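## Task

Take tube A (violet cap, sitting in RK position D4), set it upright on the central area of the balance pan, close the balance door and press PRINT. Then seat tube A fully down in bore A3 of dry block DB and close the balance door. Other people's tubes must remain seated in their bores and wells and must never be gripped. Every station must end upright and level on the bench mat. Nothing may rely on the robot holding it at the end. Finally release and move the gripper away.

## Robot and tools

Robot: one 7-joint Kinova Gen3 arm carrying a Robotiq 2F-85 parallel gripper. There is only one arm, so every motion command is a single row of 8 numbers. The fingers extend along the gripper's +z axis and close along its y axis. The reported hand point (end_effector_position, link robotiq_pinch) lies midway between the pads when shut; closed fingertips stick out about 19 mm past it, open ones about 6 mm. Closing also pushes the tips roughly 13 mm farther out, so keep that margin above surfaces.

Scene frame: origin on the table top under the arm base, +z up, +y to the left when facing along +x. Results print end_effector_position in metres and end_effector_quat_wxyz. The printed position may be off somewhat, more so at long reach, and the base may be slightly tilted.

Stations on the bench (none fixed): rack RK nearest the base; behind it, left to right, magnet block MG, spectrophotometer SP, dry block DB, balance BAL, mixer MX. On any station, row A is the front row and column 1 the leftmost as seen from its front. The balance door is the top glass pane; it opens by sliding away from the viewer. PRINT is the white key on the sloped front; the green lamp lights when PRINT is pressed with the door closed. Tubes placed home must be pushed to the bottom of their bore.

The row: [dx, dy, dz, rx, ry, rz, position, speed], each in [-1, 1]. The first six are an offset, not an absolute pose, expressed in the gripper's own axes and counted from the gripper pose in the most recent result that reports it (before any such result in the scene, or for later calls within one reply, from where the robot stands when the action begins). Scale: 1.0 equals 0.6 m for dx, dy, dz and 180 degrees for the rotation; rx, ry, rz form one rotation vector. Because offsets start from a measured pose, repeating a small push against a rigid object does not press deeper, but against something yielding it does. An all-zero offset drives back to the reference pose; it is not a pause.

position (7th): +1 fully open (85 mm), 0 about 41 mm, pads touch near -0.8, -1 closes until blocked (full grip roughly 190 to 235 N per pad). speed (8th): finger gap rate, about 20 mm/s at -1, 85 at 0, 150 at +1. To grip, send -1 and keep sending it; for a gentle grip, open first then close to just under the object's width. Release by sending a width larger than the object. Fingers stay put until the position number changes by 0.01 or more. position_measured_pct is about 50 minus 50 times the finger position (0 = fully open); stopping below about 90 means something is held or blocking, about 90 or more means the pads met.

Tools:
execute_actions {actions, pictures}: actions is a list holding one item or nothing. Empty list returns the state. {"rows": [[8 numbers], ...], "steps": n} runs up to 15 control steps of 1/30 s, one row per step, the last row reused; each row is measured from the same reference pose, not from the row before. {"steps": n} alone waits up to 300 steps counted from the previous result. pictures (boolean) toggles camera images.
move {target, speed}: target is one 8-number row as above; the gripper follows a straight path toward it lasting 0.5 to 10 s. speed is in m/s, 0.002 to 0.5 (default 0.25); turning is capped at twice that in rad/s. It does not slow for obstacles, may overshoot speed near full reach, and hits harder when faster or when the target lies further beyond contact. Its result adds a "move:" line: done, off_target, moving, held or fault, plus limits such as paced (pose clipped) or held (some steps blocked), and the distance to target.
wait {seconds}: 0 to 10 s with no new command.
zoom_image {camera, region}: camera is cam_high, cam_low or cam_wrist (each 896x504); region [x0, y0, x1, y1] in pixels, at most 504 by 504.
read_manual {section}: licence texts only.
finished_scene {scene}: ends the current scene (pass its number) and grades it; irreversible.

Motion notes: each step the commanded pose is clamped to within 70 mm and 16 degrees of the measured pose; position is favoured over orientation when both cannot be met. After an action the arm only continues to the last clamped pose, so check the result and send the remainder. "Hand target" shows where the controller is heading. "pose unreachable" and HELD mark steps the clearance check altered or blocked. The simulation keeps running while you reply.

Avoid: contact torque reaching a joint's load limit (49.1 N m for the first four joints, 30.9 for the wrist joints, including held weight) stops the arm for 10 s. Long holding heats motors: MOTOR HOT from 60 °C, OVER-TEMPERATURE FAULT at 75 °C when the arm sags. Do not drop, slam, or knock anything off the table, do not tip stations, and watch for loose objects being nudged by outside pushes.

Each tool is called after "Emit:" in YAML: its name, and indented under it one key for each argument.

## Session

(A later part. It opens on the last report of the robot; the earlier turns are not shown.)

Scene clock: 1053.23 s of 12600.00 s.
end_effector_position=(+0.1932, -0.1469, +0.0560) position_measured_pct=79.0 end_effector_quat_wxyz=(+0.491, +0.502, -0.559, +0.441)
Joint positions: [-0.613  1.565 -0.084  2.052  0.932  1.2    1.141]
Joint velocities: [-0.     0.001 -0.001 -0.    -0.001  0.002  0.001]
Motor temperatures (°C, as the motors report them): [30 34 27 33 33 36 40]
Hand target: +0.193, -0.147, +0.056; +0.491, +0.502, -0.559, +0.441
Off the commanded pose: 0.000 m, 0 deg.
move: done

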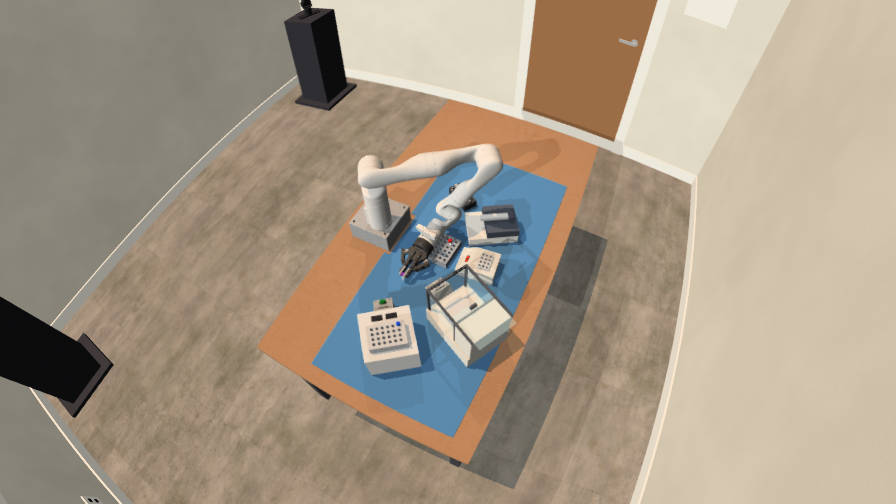

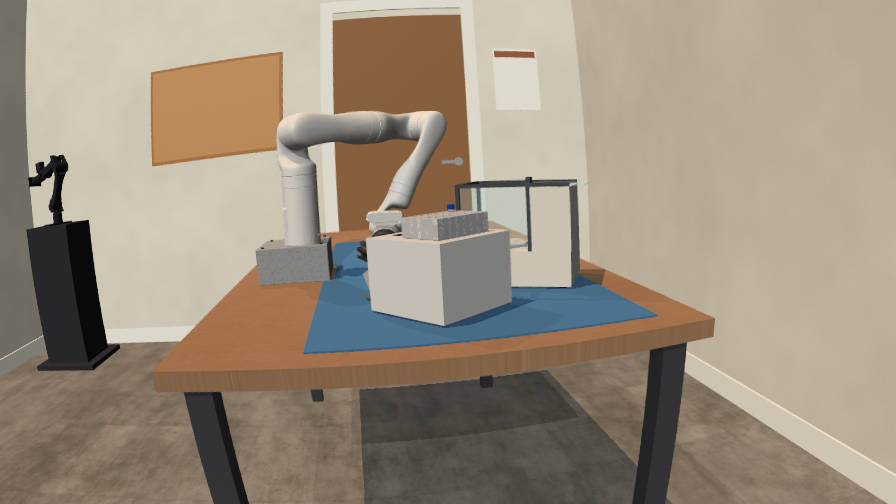

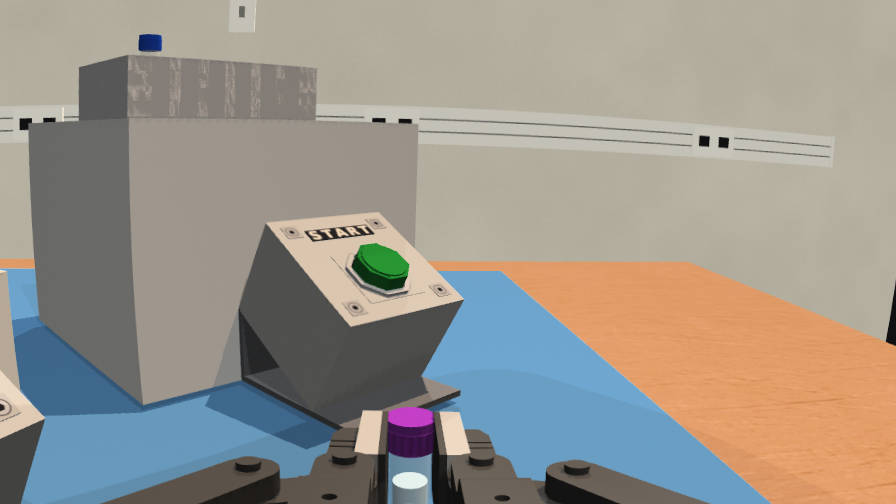

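Emit:
move:
  target: [-0.0083,0,0.0011,0,0,0,-0.6,0]
  speed: 0.004

Emit:
zoom_image:
  camera: "cam_wrist"
  region: [250,300,600,504]

Scene clock: 1059.07 s of 12600.00 s.
end_effector_position=(+0.1930, -0.1471, +0.0517) position_measured_pct=79.0 end_effector_quat_wxyz=(+0.491, +0.502, -0.559, +0.441)
Joint positions: [-0.613  1.576 -0.083  2.041  0.932  1.201  1.141]
Joint velocities: [ 0.     0.001 -0.     0.001 -0.001 -0.     0.   ]
Motor temperatures (°C, as the motors report them): [30 34 27 33 33 36 40]
Hand target: +0.193, -0.147, +0.051; +0.491, +0.502, -0.559, +0.441
Off the commanded pose: 0.001 m, 0 deg.
move: done

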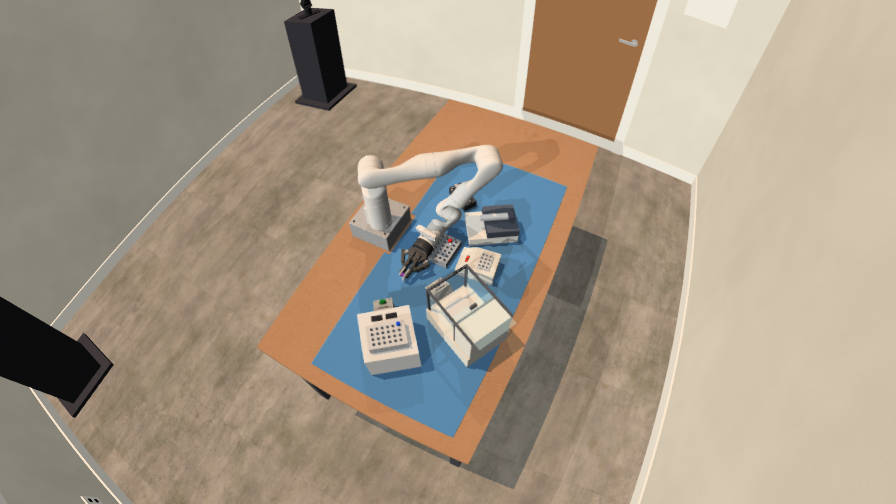

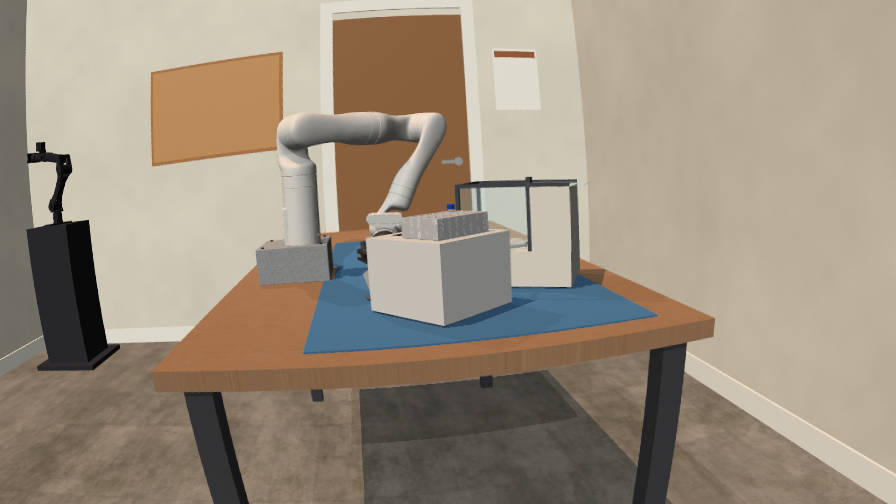

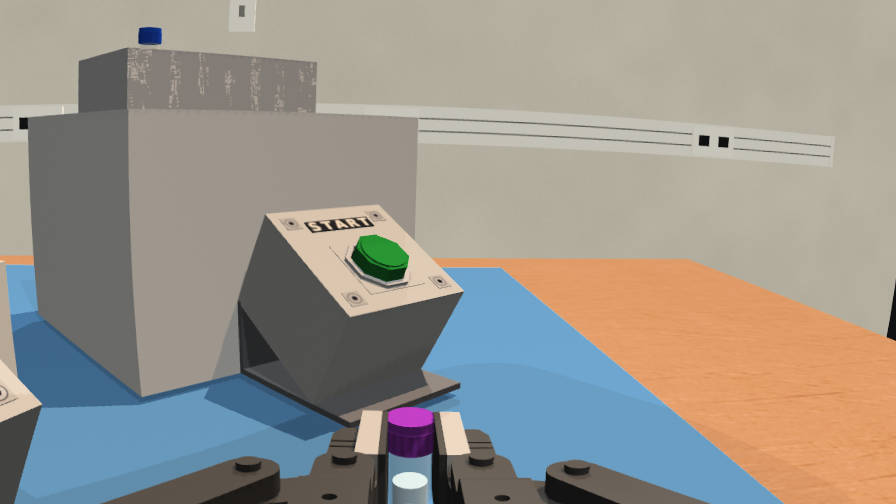

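Region (250, 300, 600, 504) of cam_wrist's 896x504 image, scaled by 1.440; it fills the top 294 rows of this view, and the rest is white.

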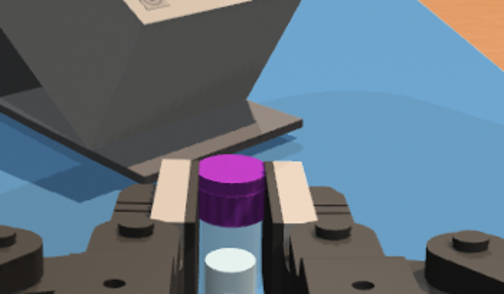

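Emit:
move:
  target: [-0.0083,0,0.0011,0,0,0,-0.6,0]
  speed: 0.004

Emit:
move:
  target: [-0.0083,0,0.0011,0,0,0,-0.6,0]
  speed: 0.004

Scene clock: 1066.97 s of 12600.00 s.
end_effector_position=(+0.1917, -0.1484, +0.0513) position_measured_pct=79.0 end_effector_quat_wxyz=(+0.495, +0.500, -0.556, +0.443)
Joint positions: [-0.612  1.586 -0.084  2.036  0.93   1.208  1.139]
Joint velocities: [ 0.002  0.001 -0.    -0.002  0.003  0.002 -0.001]
Motor temperatures (°C, as the motors report them): [30 34 27 33 33 36 40]
Hand target: +0.193, -0.147, +0.047; +0.491, +0.502, -0.559, +0.441
Off the commanded pose: 0.005 m, 1 deg.
move: off_target

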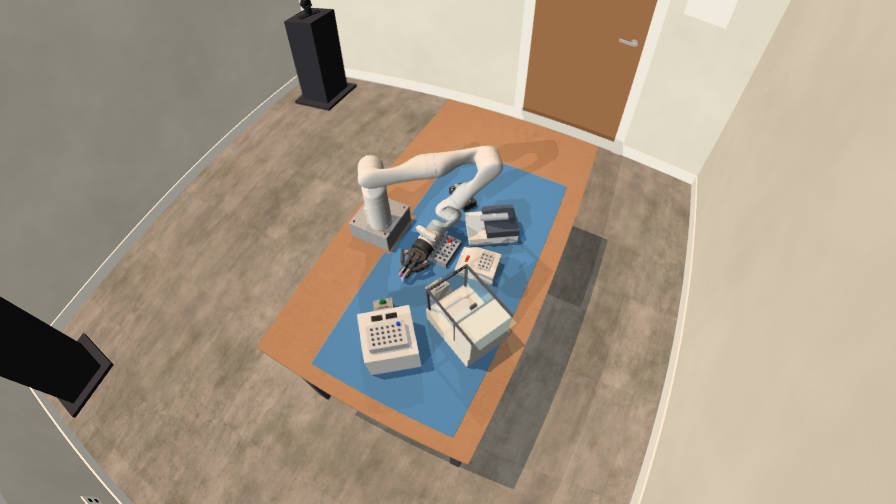

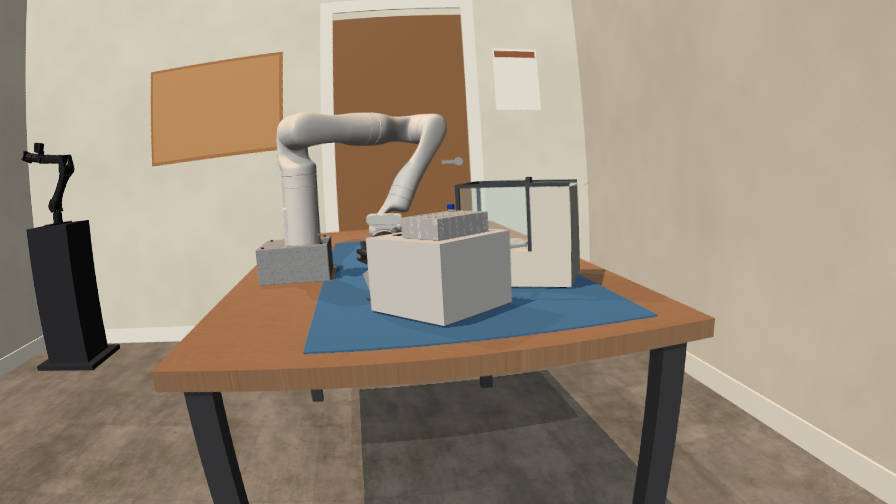

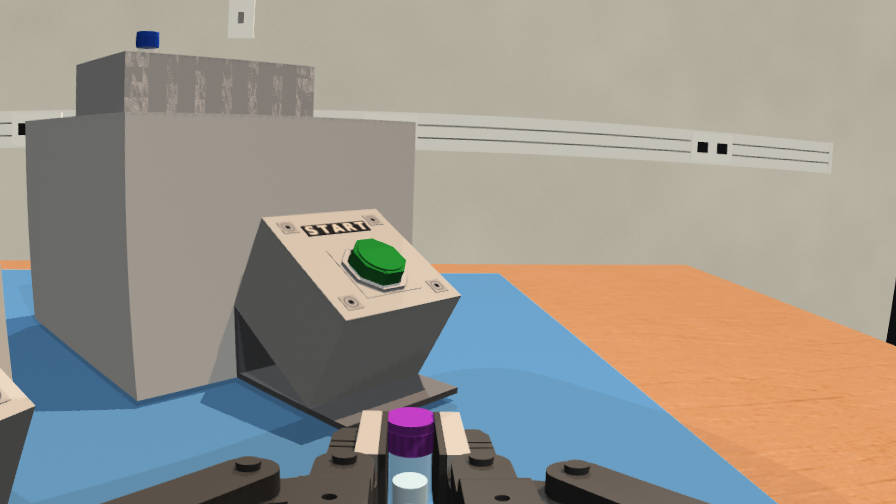

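Scene clock: 1068.43 s of 12600.00 s.
end_effector_position=(+0.1903, -0.1498, +0.0517) position_measured_pct=79.0 end_effector_quat_wxyz=(+0.498, +0.497, -0.553, +0.445)
Joint positions: [-0.61   1.596 -0.084  2.032  0.928  1.216  1.138]
Joint velocities: [ 0.003  0.    -0.003 -0.001  0.001  0.002 -0.001]
Motor temperatures (°C, as the motors report them): [30 34 27 33 33 36 40]
Hand target: +0.192, -0.148, +0.046; +0.495, +0.500, -0.556, +0.443
Off the commanded pose: 0.006 m, 1 deg.
move: off_target

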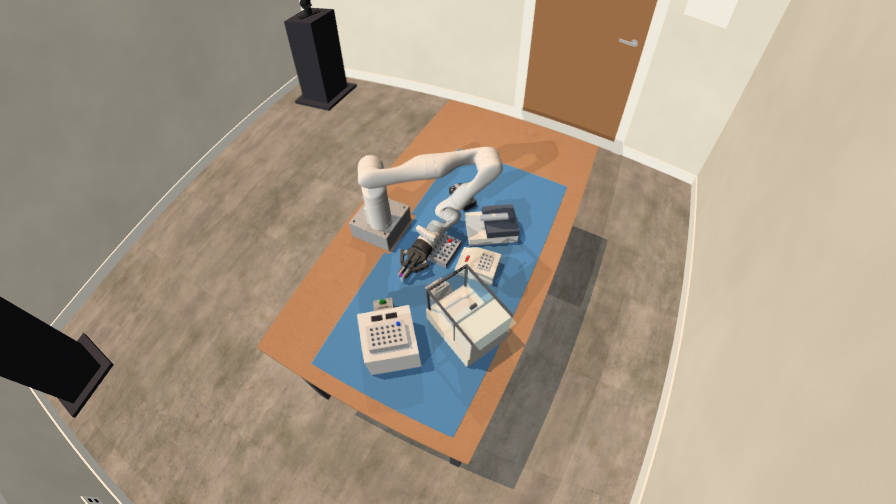

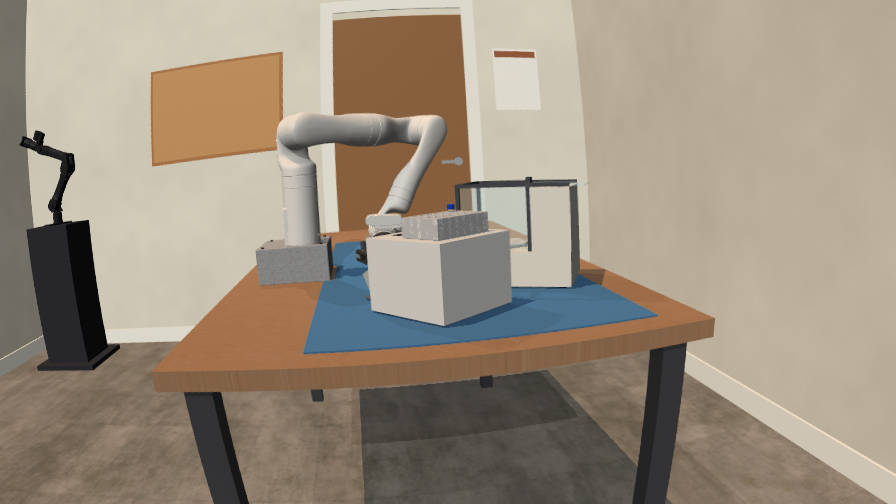

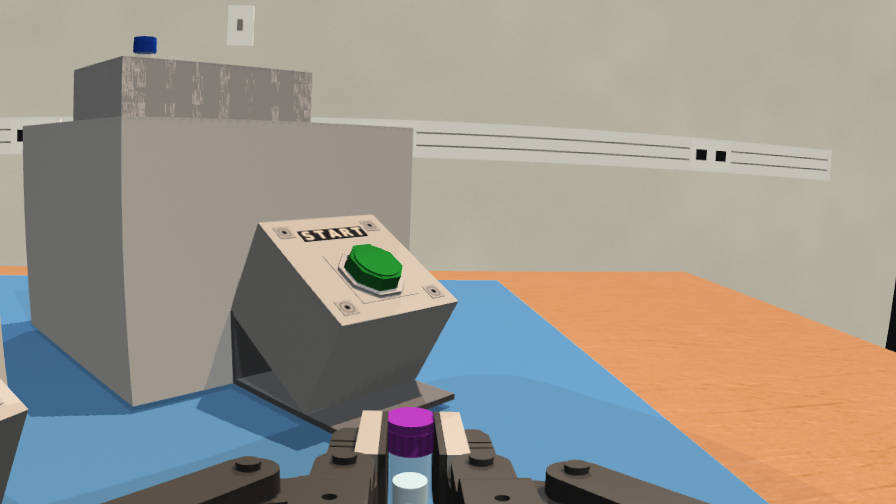

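Emit:
move:
  target: [0,0,0,0,0,0,-0.45,-0.8]
  speed: 0.004

Emit:
zoom_image:
  camera: "cam_wrist"
  region: [250,300,600,504]

Scene clock: 1073.97 s of 12600.00 s.
end_effector_position=(+0.1900, -0.1500, +0.0526) position_measured_pct=72.6 end_effector_quat_wxyz=(+0.499, +0.497, -0.553, +0.445)
Joint positions: [-0.61   1.595 -0.084  2.033  0.927  1.218  1.137]
Joint velocities: [ 0.001  0.    -0.    -0.003  0.     0.001 -0.   ]
Motor temperatures (°C, as the motors report them): [30 34 27 33 33 36 40]
Hand target: +0.190, -0.150, +0.052; +0.498, +0.497, -0.553, +0.445
Off the commanded pose: 0.001 m, 0 deg.
move: done

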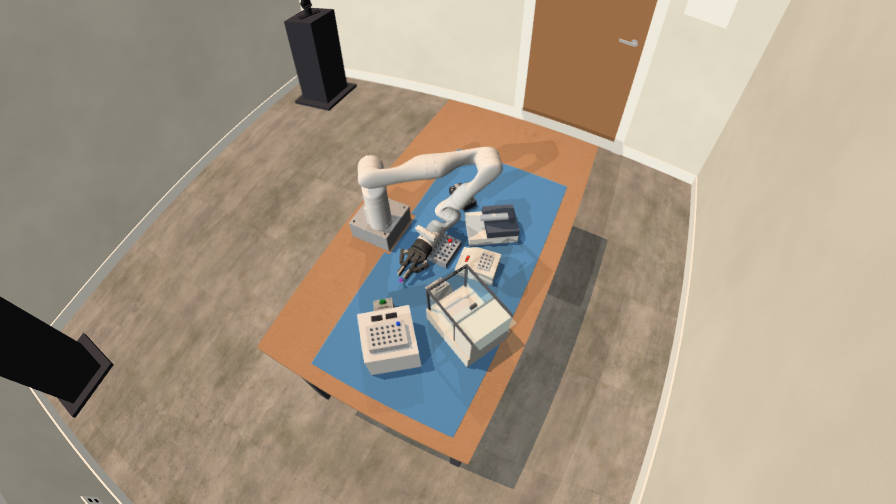

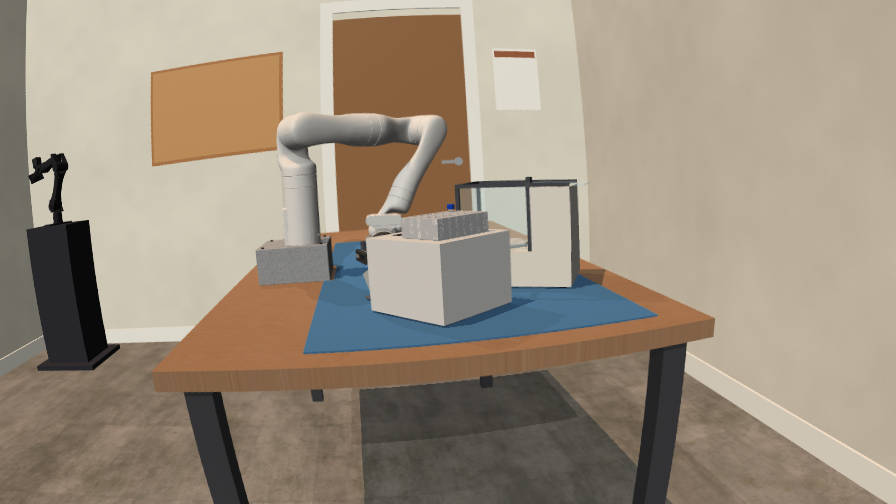

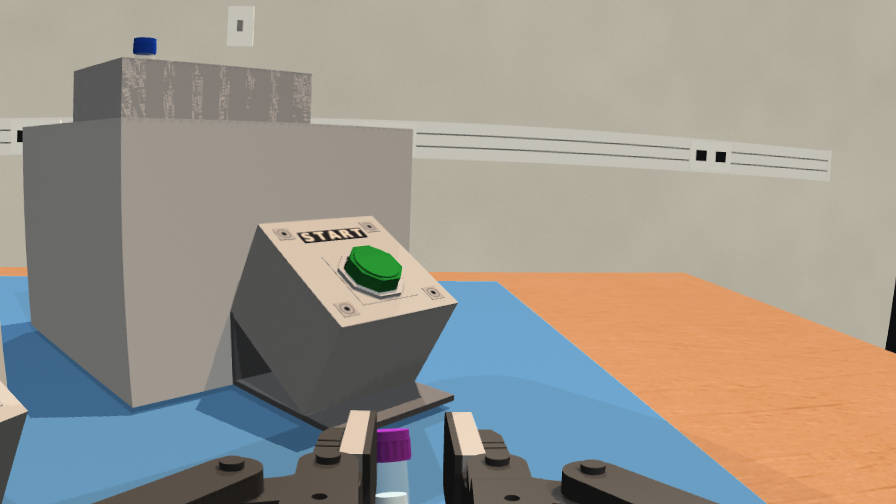

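Region (250, 300, 600, 504) of cam_wrist's 896x504 image, scaled by 1.440; it fills the top 294 rows of this view, and the rest is white.

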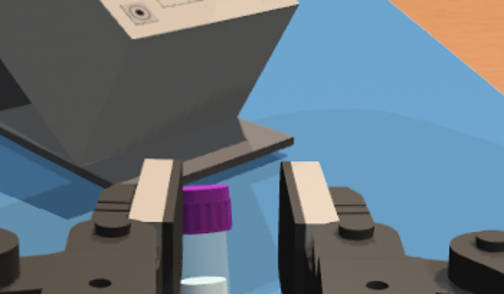

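Emit:
zoom_image:
  camera: "cam_high"
  region: [340,210,480,310]

Region (340, 210, 480, 310) of cam_high's 896x504 image, scaled by 3.600, with more detail than that image has; it fills the top 360 rows of this view, and the rest is white.

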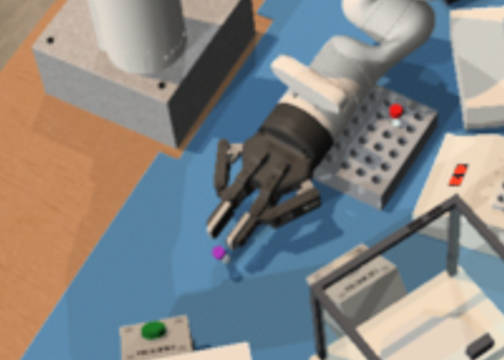

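Emit:
move:
  target: [0.1,0,0.02,0,0,0,-0.45,0]
  speed: 0.08

Emit:
move:
  target: [0.1,0,0,0,-0.455,0,-0.2,0]
  speed: 0.2

Scene clock: 1098.70 s of 12600.00 s.
end_effector_position=(+0.1882, -0.1684, +0.1108) position_measured_pct=72.6 end_effector_quat_wxyz=(+0.499, +0.497, -0.553, +0.445)
Joint positions: [-0.585  1.469 -0.063  2.194  0.959  1.189  1.116]
Joint velocities: [ 0.001 -0.007  0.002  0.002  0.001 -0.001 -0.001]
Motor temperatures (°C, as the motors report them): [30 34 27 33 33 36 40]
Hand target: +0.188, -0.168, +0.111; +0.499, +0.497, -0.553, +0.445
Off the commanded pose: 0.000 m, 0 deg.
move: done

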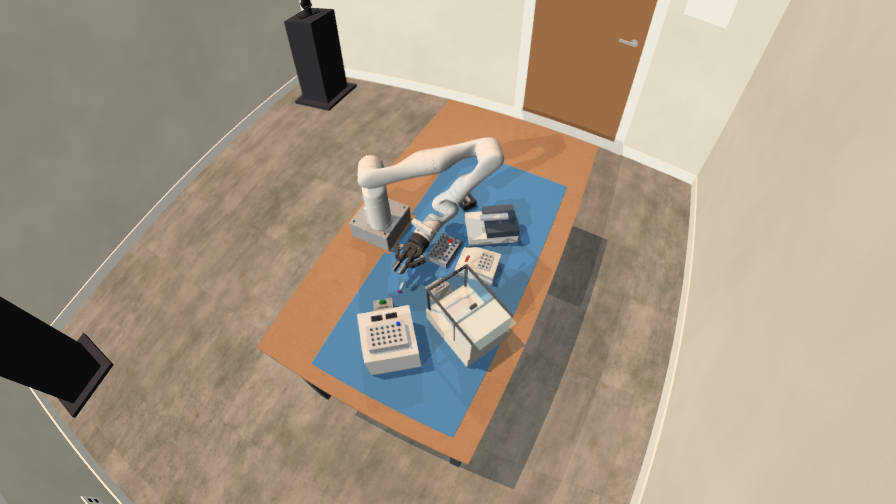

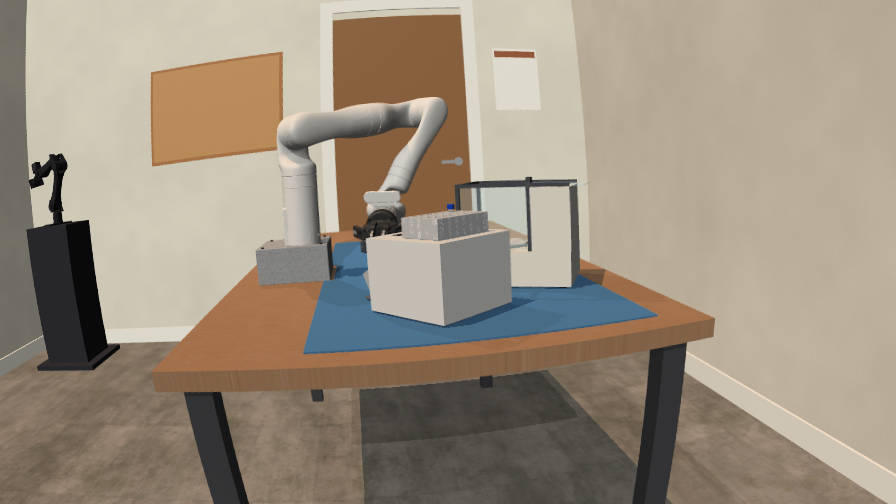

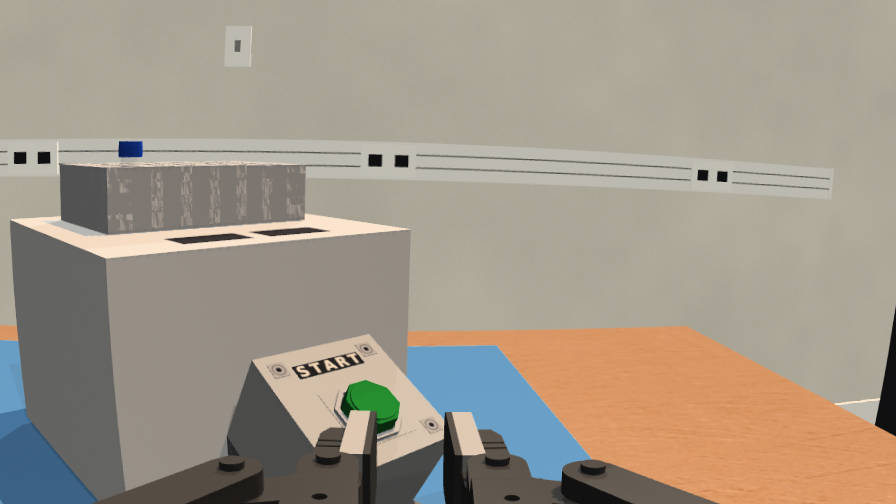

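Scene clock: 1103.17 s of 12600.00 s.
end_effector_position=(+0.1870, -0.1735, +0.1690) position_measured_pct=59.9 end_effector_quat_wxyz=(-0.016, -0.667, +0.745, -0.008)
Joint positions: [ 1.05   0.365 -0.54   2.423  0.523  0.452  3.086]
Joint velocities: [ 0.026  0.007 -0.001 -0.01  -0.017  0.007  0.025]
Motor temperatures (°C, as the motors report them): [30 34 27 33 33 36 40]
Hand target: +0.187, -0.174, +0.169; -0.015, -0.666, +0.746, -0.008
Off the commanded pose: 0.002 m, 0 deg.
move: done

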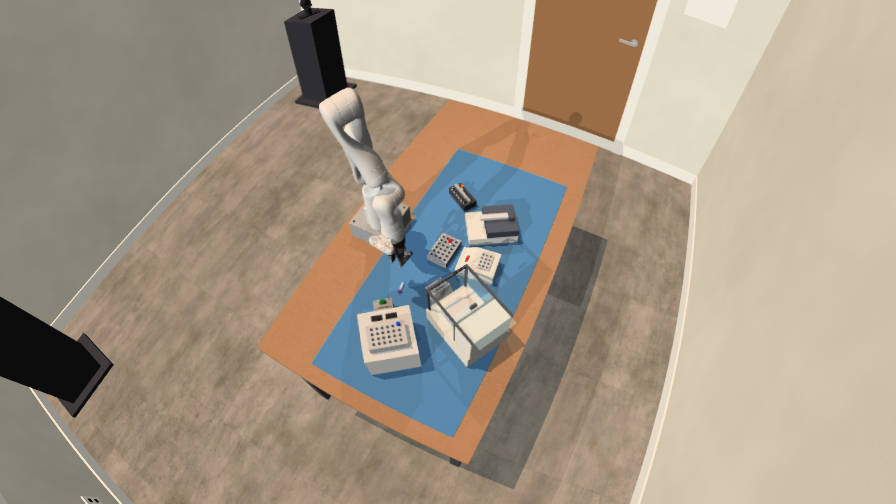

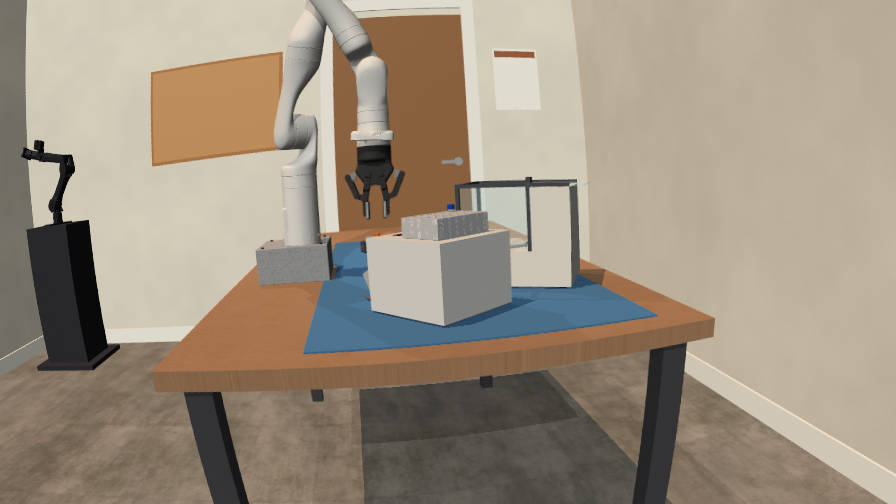

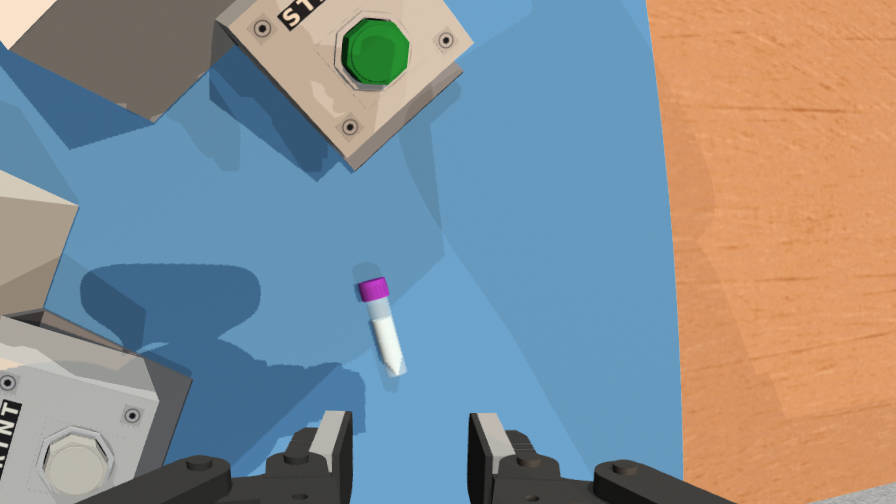

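Emit:
zoom_image:
  camera: "cam_wrist"
  region: [300,250,480,400]

Region (300, 250, 480, 400) of cam_wrist's 896x504 image, scaled by 2.800.

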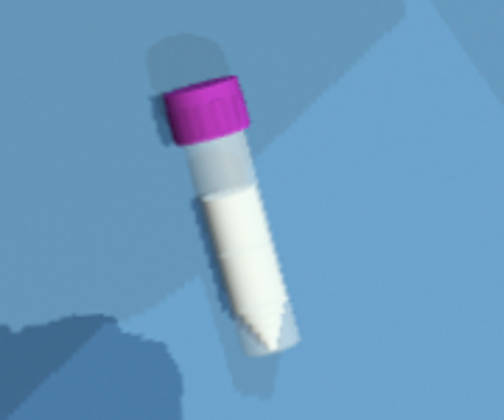

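Emit:
move:
  target: [0.0415,-0.027,0.16,0,0,-0.09,-0.2,0]
  speed: 0.12

Scene clock: 1159.97 s of 12600.00 s.
end_effector_position=(+0.1995, -0.2039, +0.0744) position_measured_pct=59.9 end_effector_quat_wxyz=(+0.016, +0.765, -0.644, +0.005)
Joint positions: [ 0.737  0.685 -0.076  2.409  1.091  0.093  2.893]
Joint velocities: [-0.118  0.006  0.148  0.025  0.057 -0.099 -0.065]
Motor temperatures (°C, as the motors report them): [30 33 27 33 33 36 40]
Hand target: +0.200, -0.203, +0.074; +0.017, +0.765, -0.644, +0.006
Off the commanded pose: 0.001 m, 0 deg.
After step 1653, the last 147 steps of your reply time or wait did not run and took no scene time. You can wait again.
move: done

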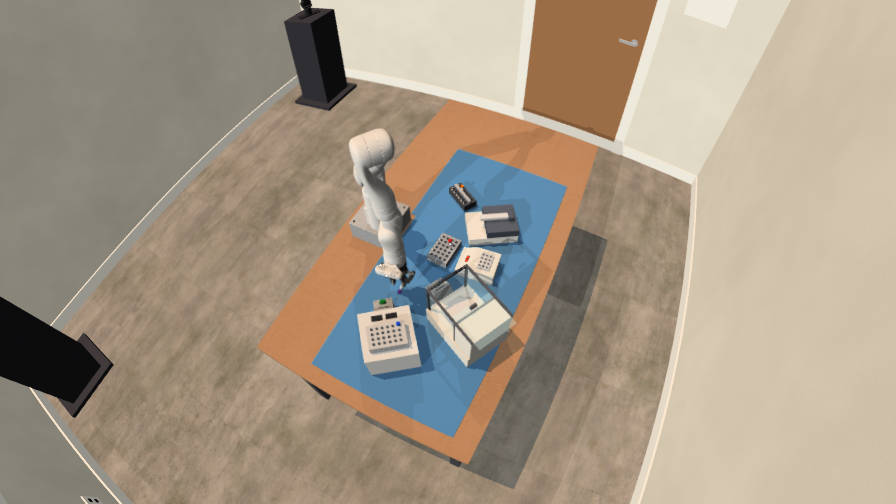

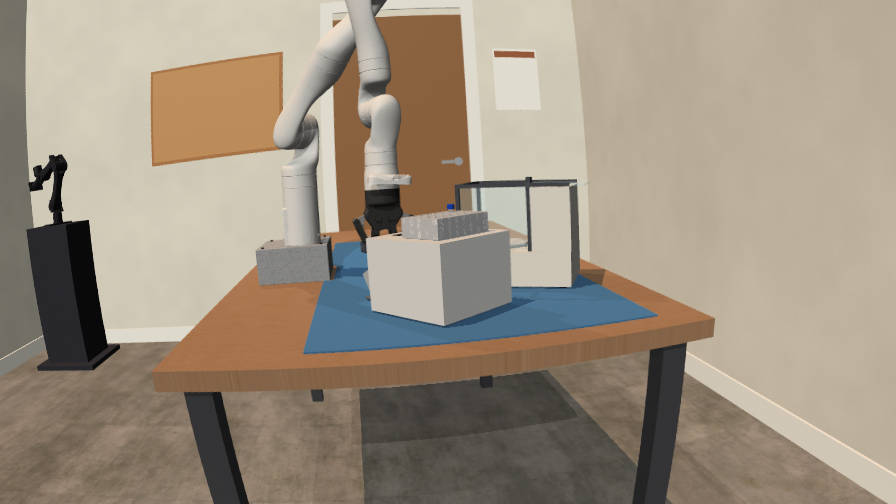

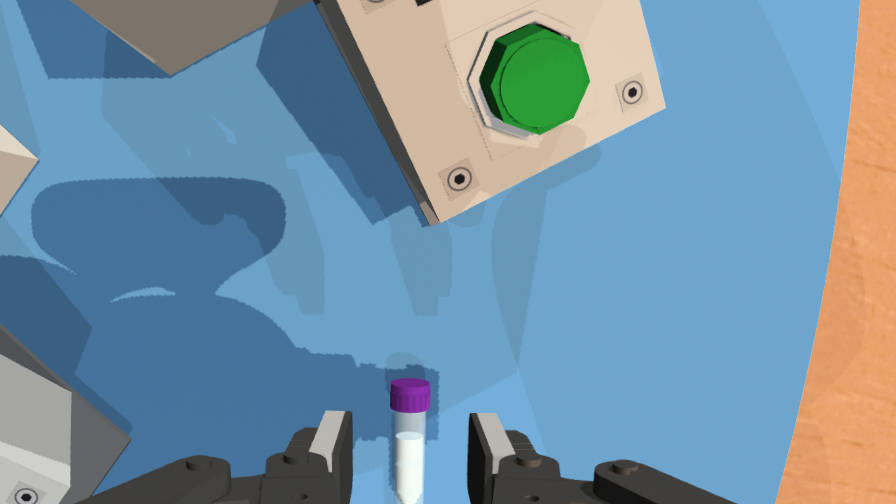

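Emit:
move:
  target: [0.002,0,0.083,0,0,0,-0.2,0]
  speed: 0.03

Scene clock: 1168.47 s of 12600.00 s.
end_effector_position=(+0.1994, -0.2070, +0.0252) position_measured_pct=59.9 end_effector_quat_wxyz=(+0.016, +0.764, -0.645, +0.006)
Joint positions: [ 0.445  0.904  0.328  2.407  0.987 -0.267  2.984]
Joint velocities: [-0.009  0.012  0.006  0.003 -0.009 -0.011  0.009]
Motor temperatures (°C, as the motors report them): [30 33 27 33 33 36 40]
Hand target: +0.199, -0.207, +0.025; +0.016, +0.764, -0.645, +0.005
Off the commanded pose: 0.001 m, 0 deg.
move: done

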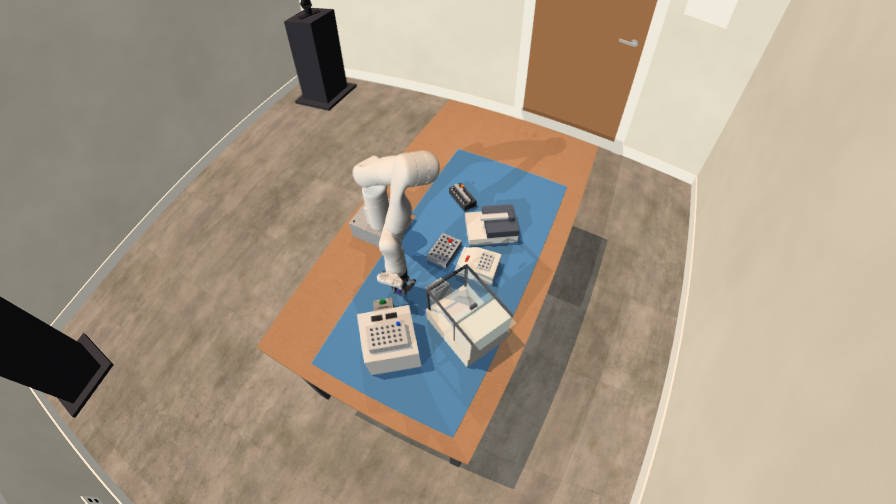

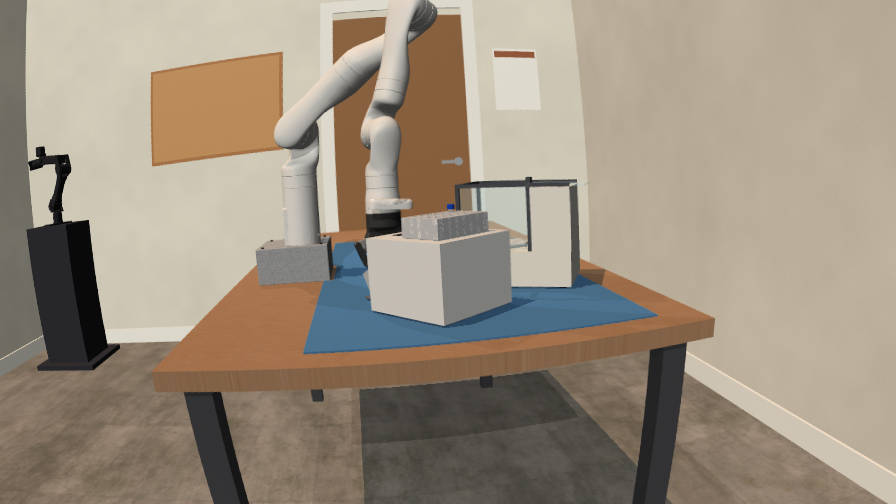

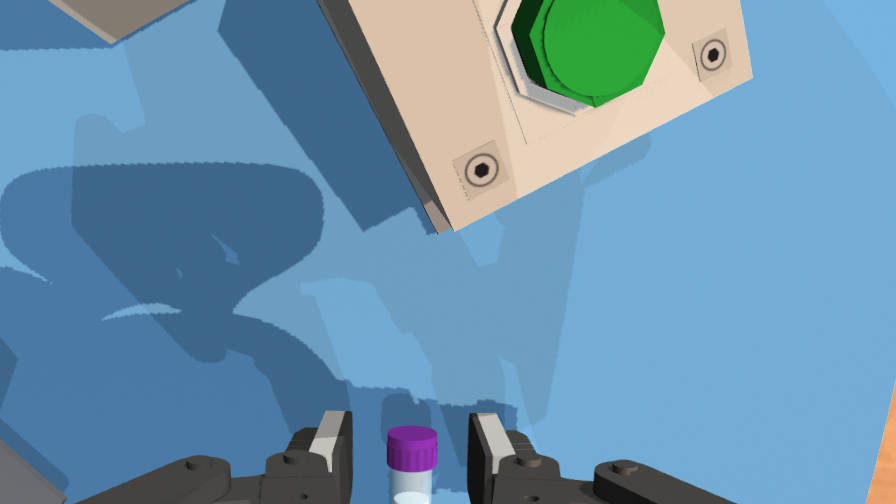

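Emit:
move:
  target: [0,0,0.004,0,0,0,-0.2,0]
  speed: 0.005

Emit:
move:
  target: [0,0,0,0,0,0,-0.7,-0.5]
  speed: 0.005

Scene clock: 1173.53 s of 12600.00 s.
end_effector_position=(+0.1994, -0.2071, +0.0228) position_measured_pct=59.9 end_effector_quat_wxyz=(+0.016, +0.764, -0.645, +0.006)
Joint positions: [ 0.44   0.914  0.336  2.406  0.979 -0.278  2.991]
Joint velocities: [-0.001  0.003  0.001  0.002 -0.001 -0.001  0.002]
Motor temperatures (°C, as the motors report them): [30 33 27 33 33 36 40]
Hand target: +0.199, -0.207, +0.023; +0.016, +0.764, -0.645, +0.006
Off the commanded pose: 0.000 m, 0 deg.
move: done

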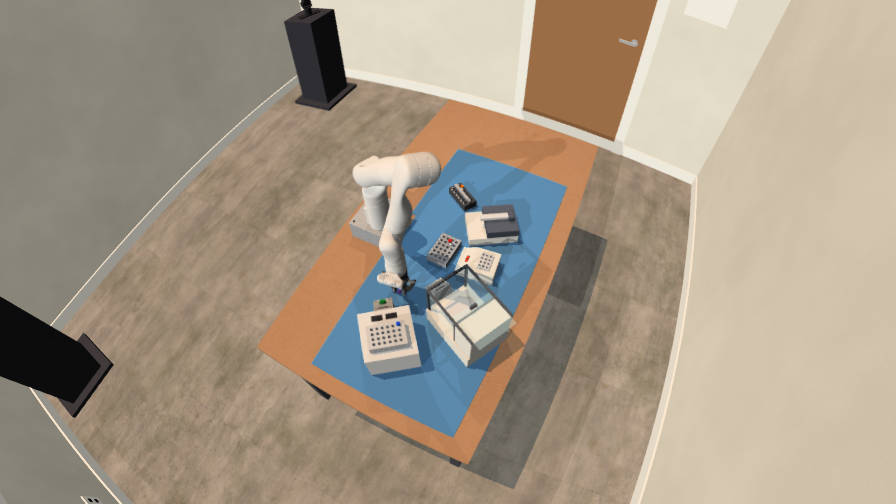

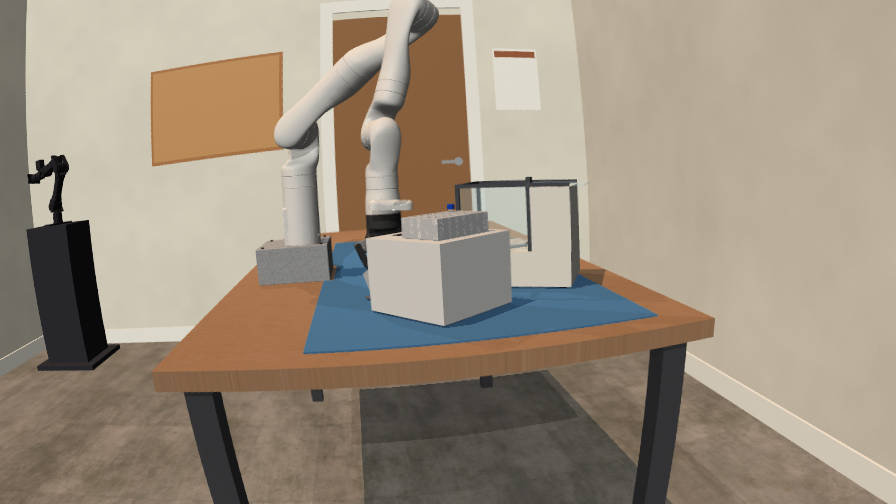

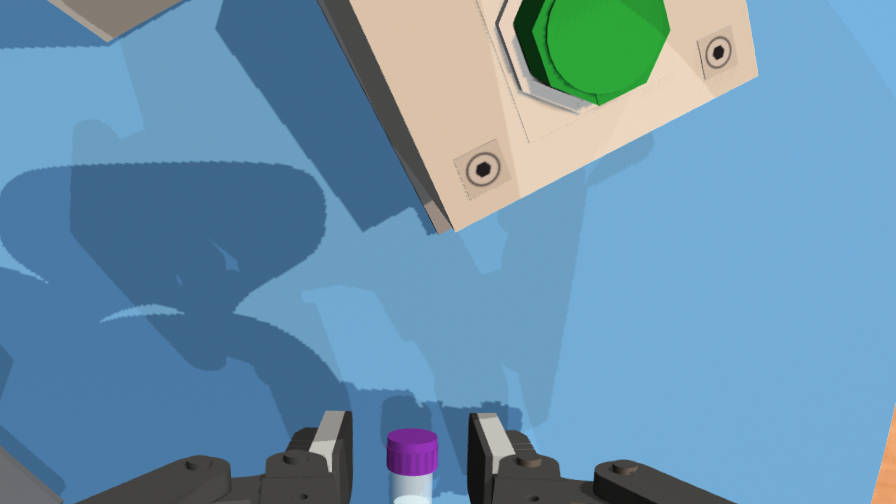

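Scene clock: 1174.23 s of 12600.00 s.
end_effector_position=(+0.2007, -0.2071, +0.0231) position_measured_pct=81.3 end_effector_quat_wxyz=(+0.015, +0.764, -0.644, +0.007)
Joint positions: [ 0.44   0.913  0.335  2.405  0.979 -0.279  2.991]
Joint velocities: [-0.     0.    -0.001  0.     0.001 -0.    -0.001]
Motor temperatures (°C, as the motors report them): [30 33 27 33 33 36 40]
Hand target: +0.199, -0.207, +0.023; +0.016, +0.764, -0.645, +0.006
Off the commanded pose: 0.001 m, 0 deg.
move: done

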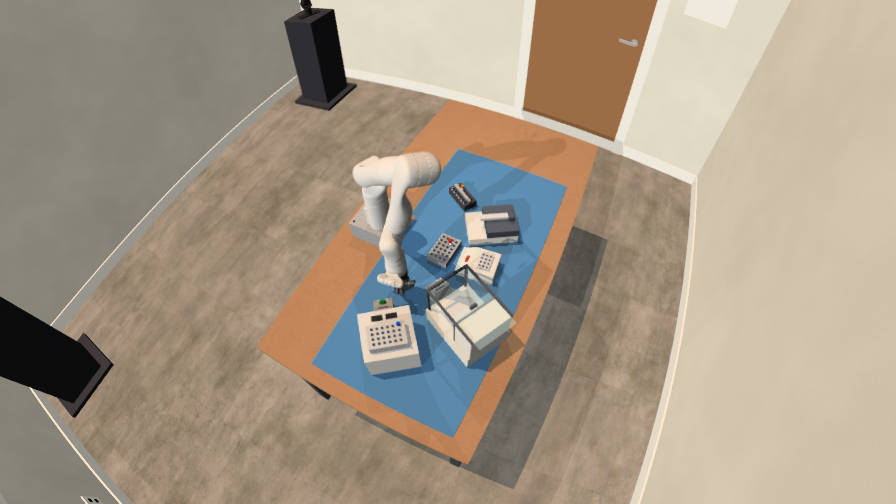

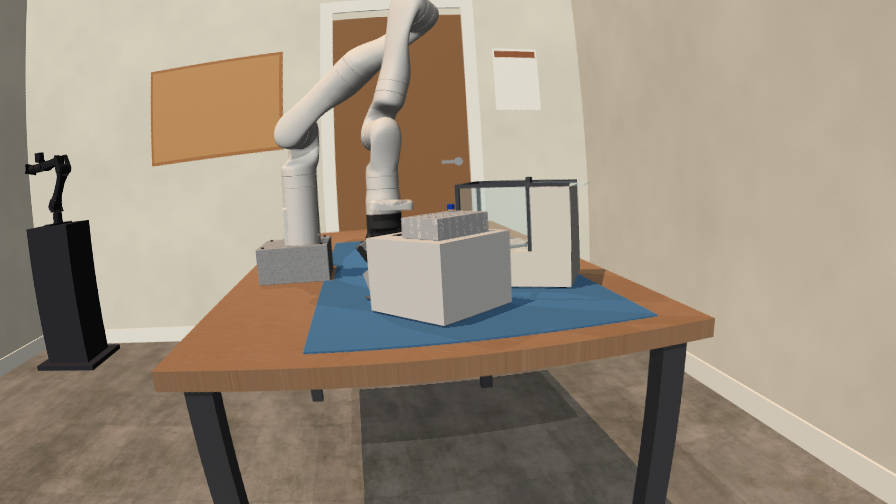

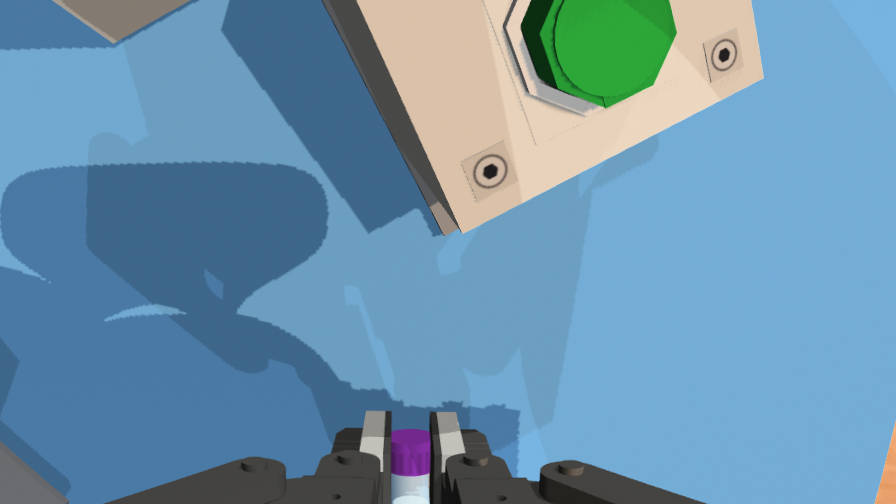

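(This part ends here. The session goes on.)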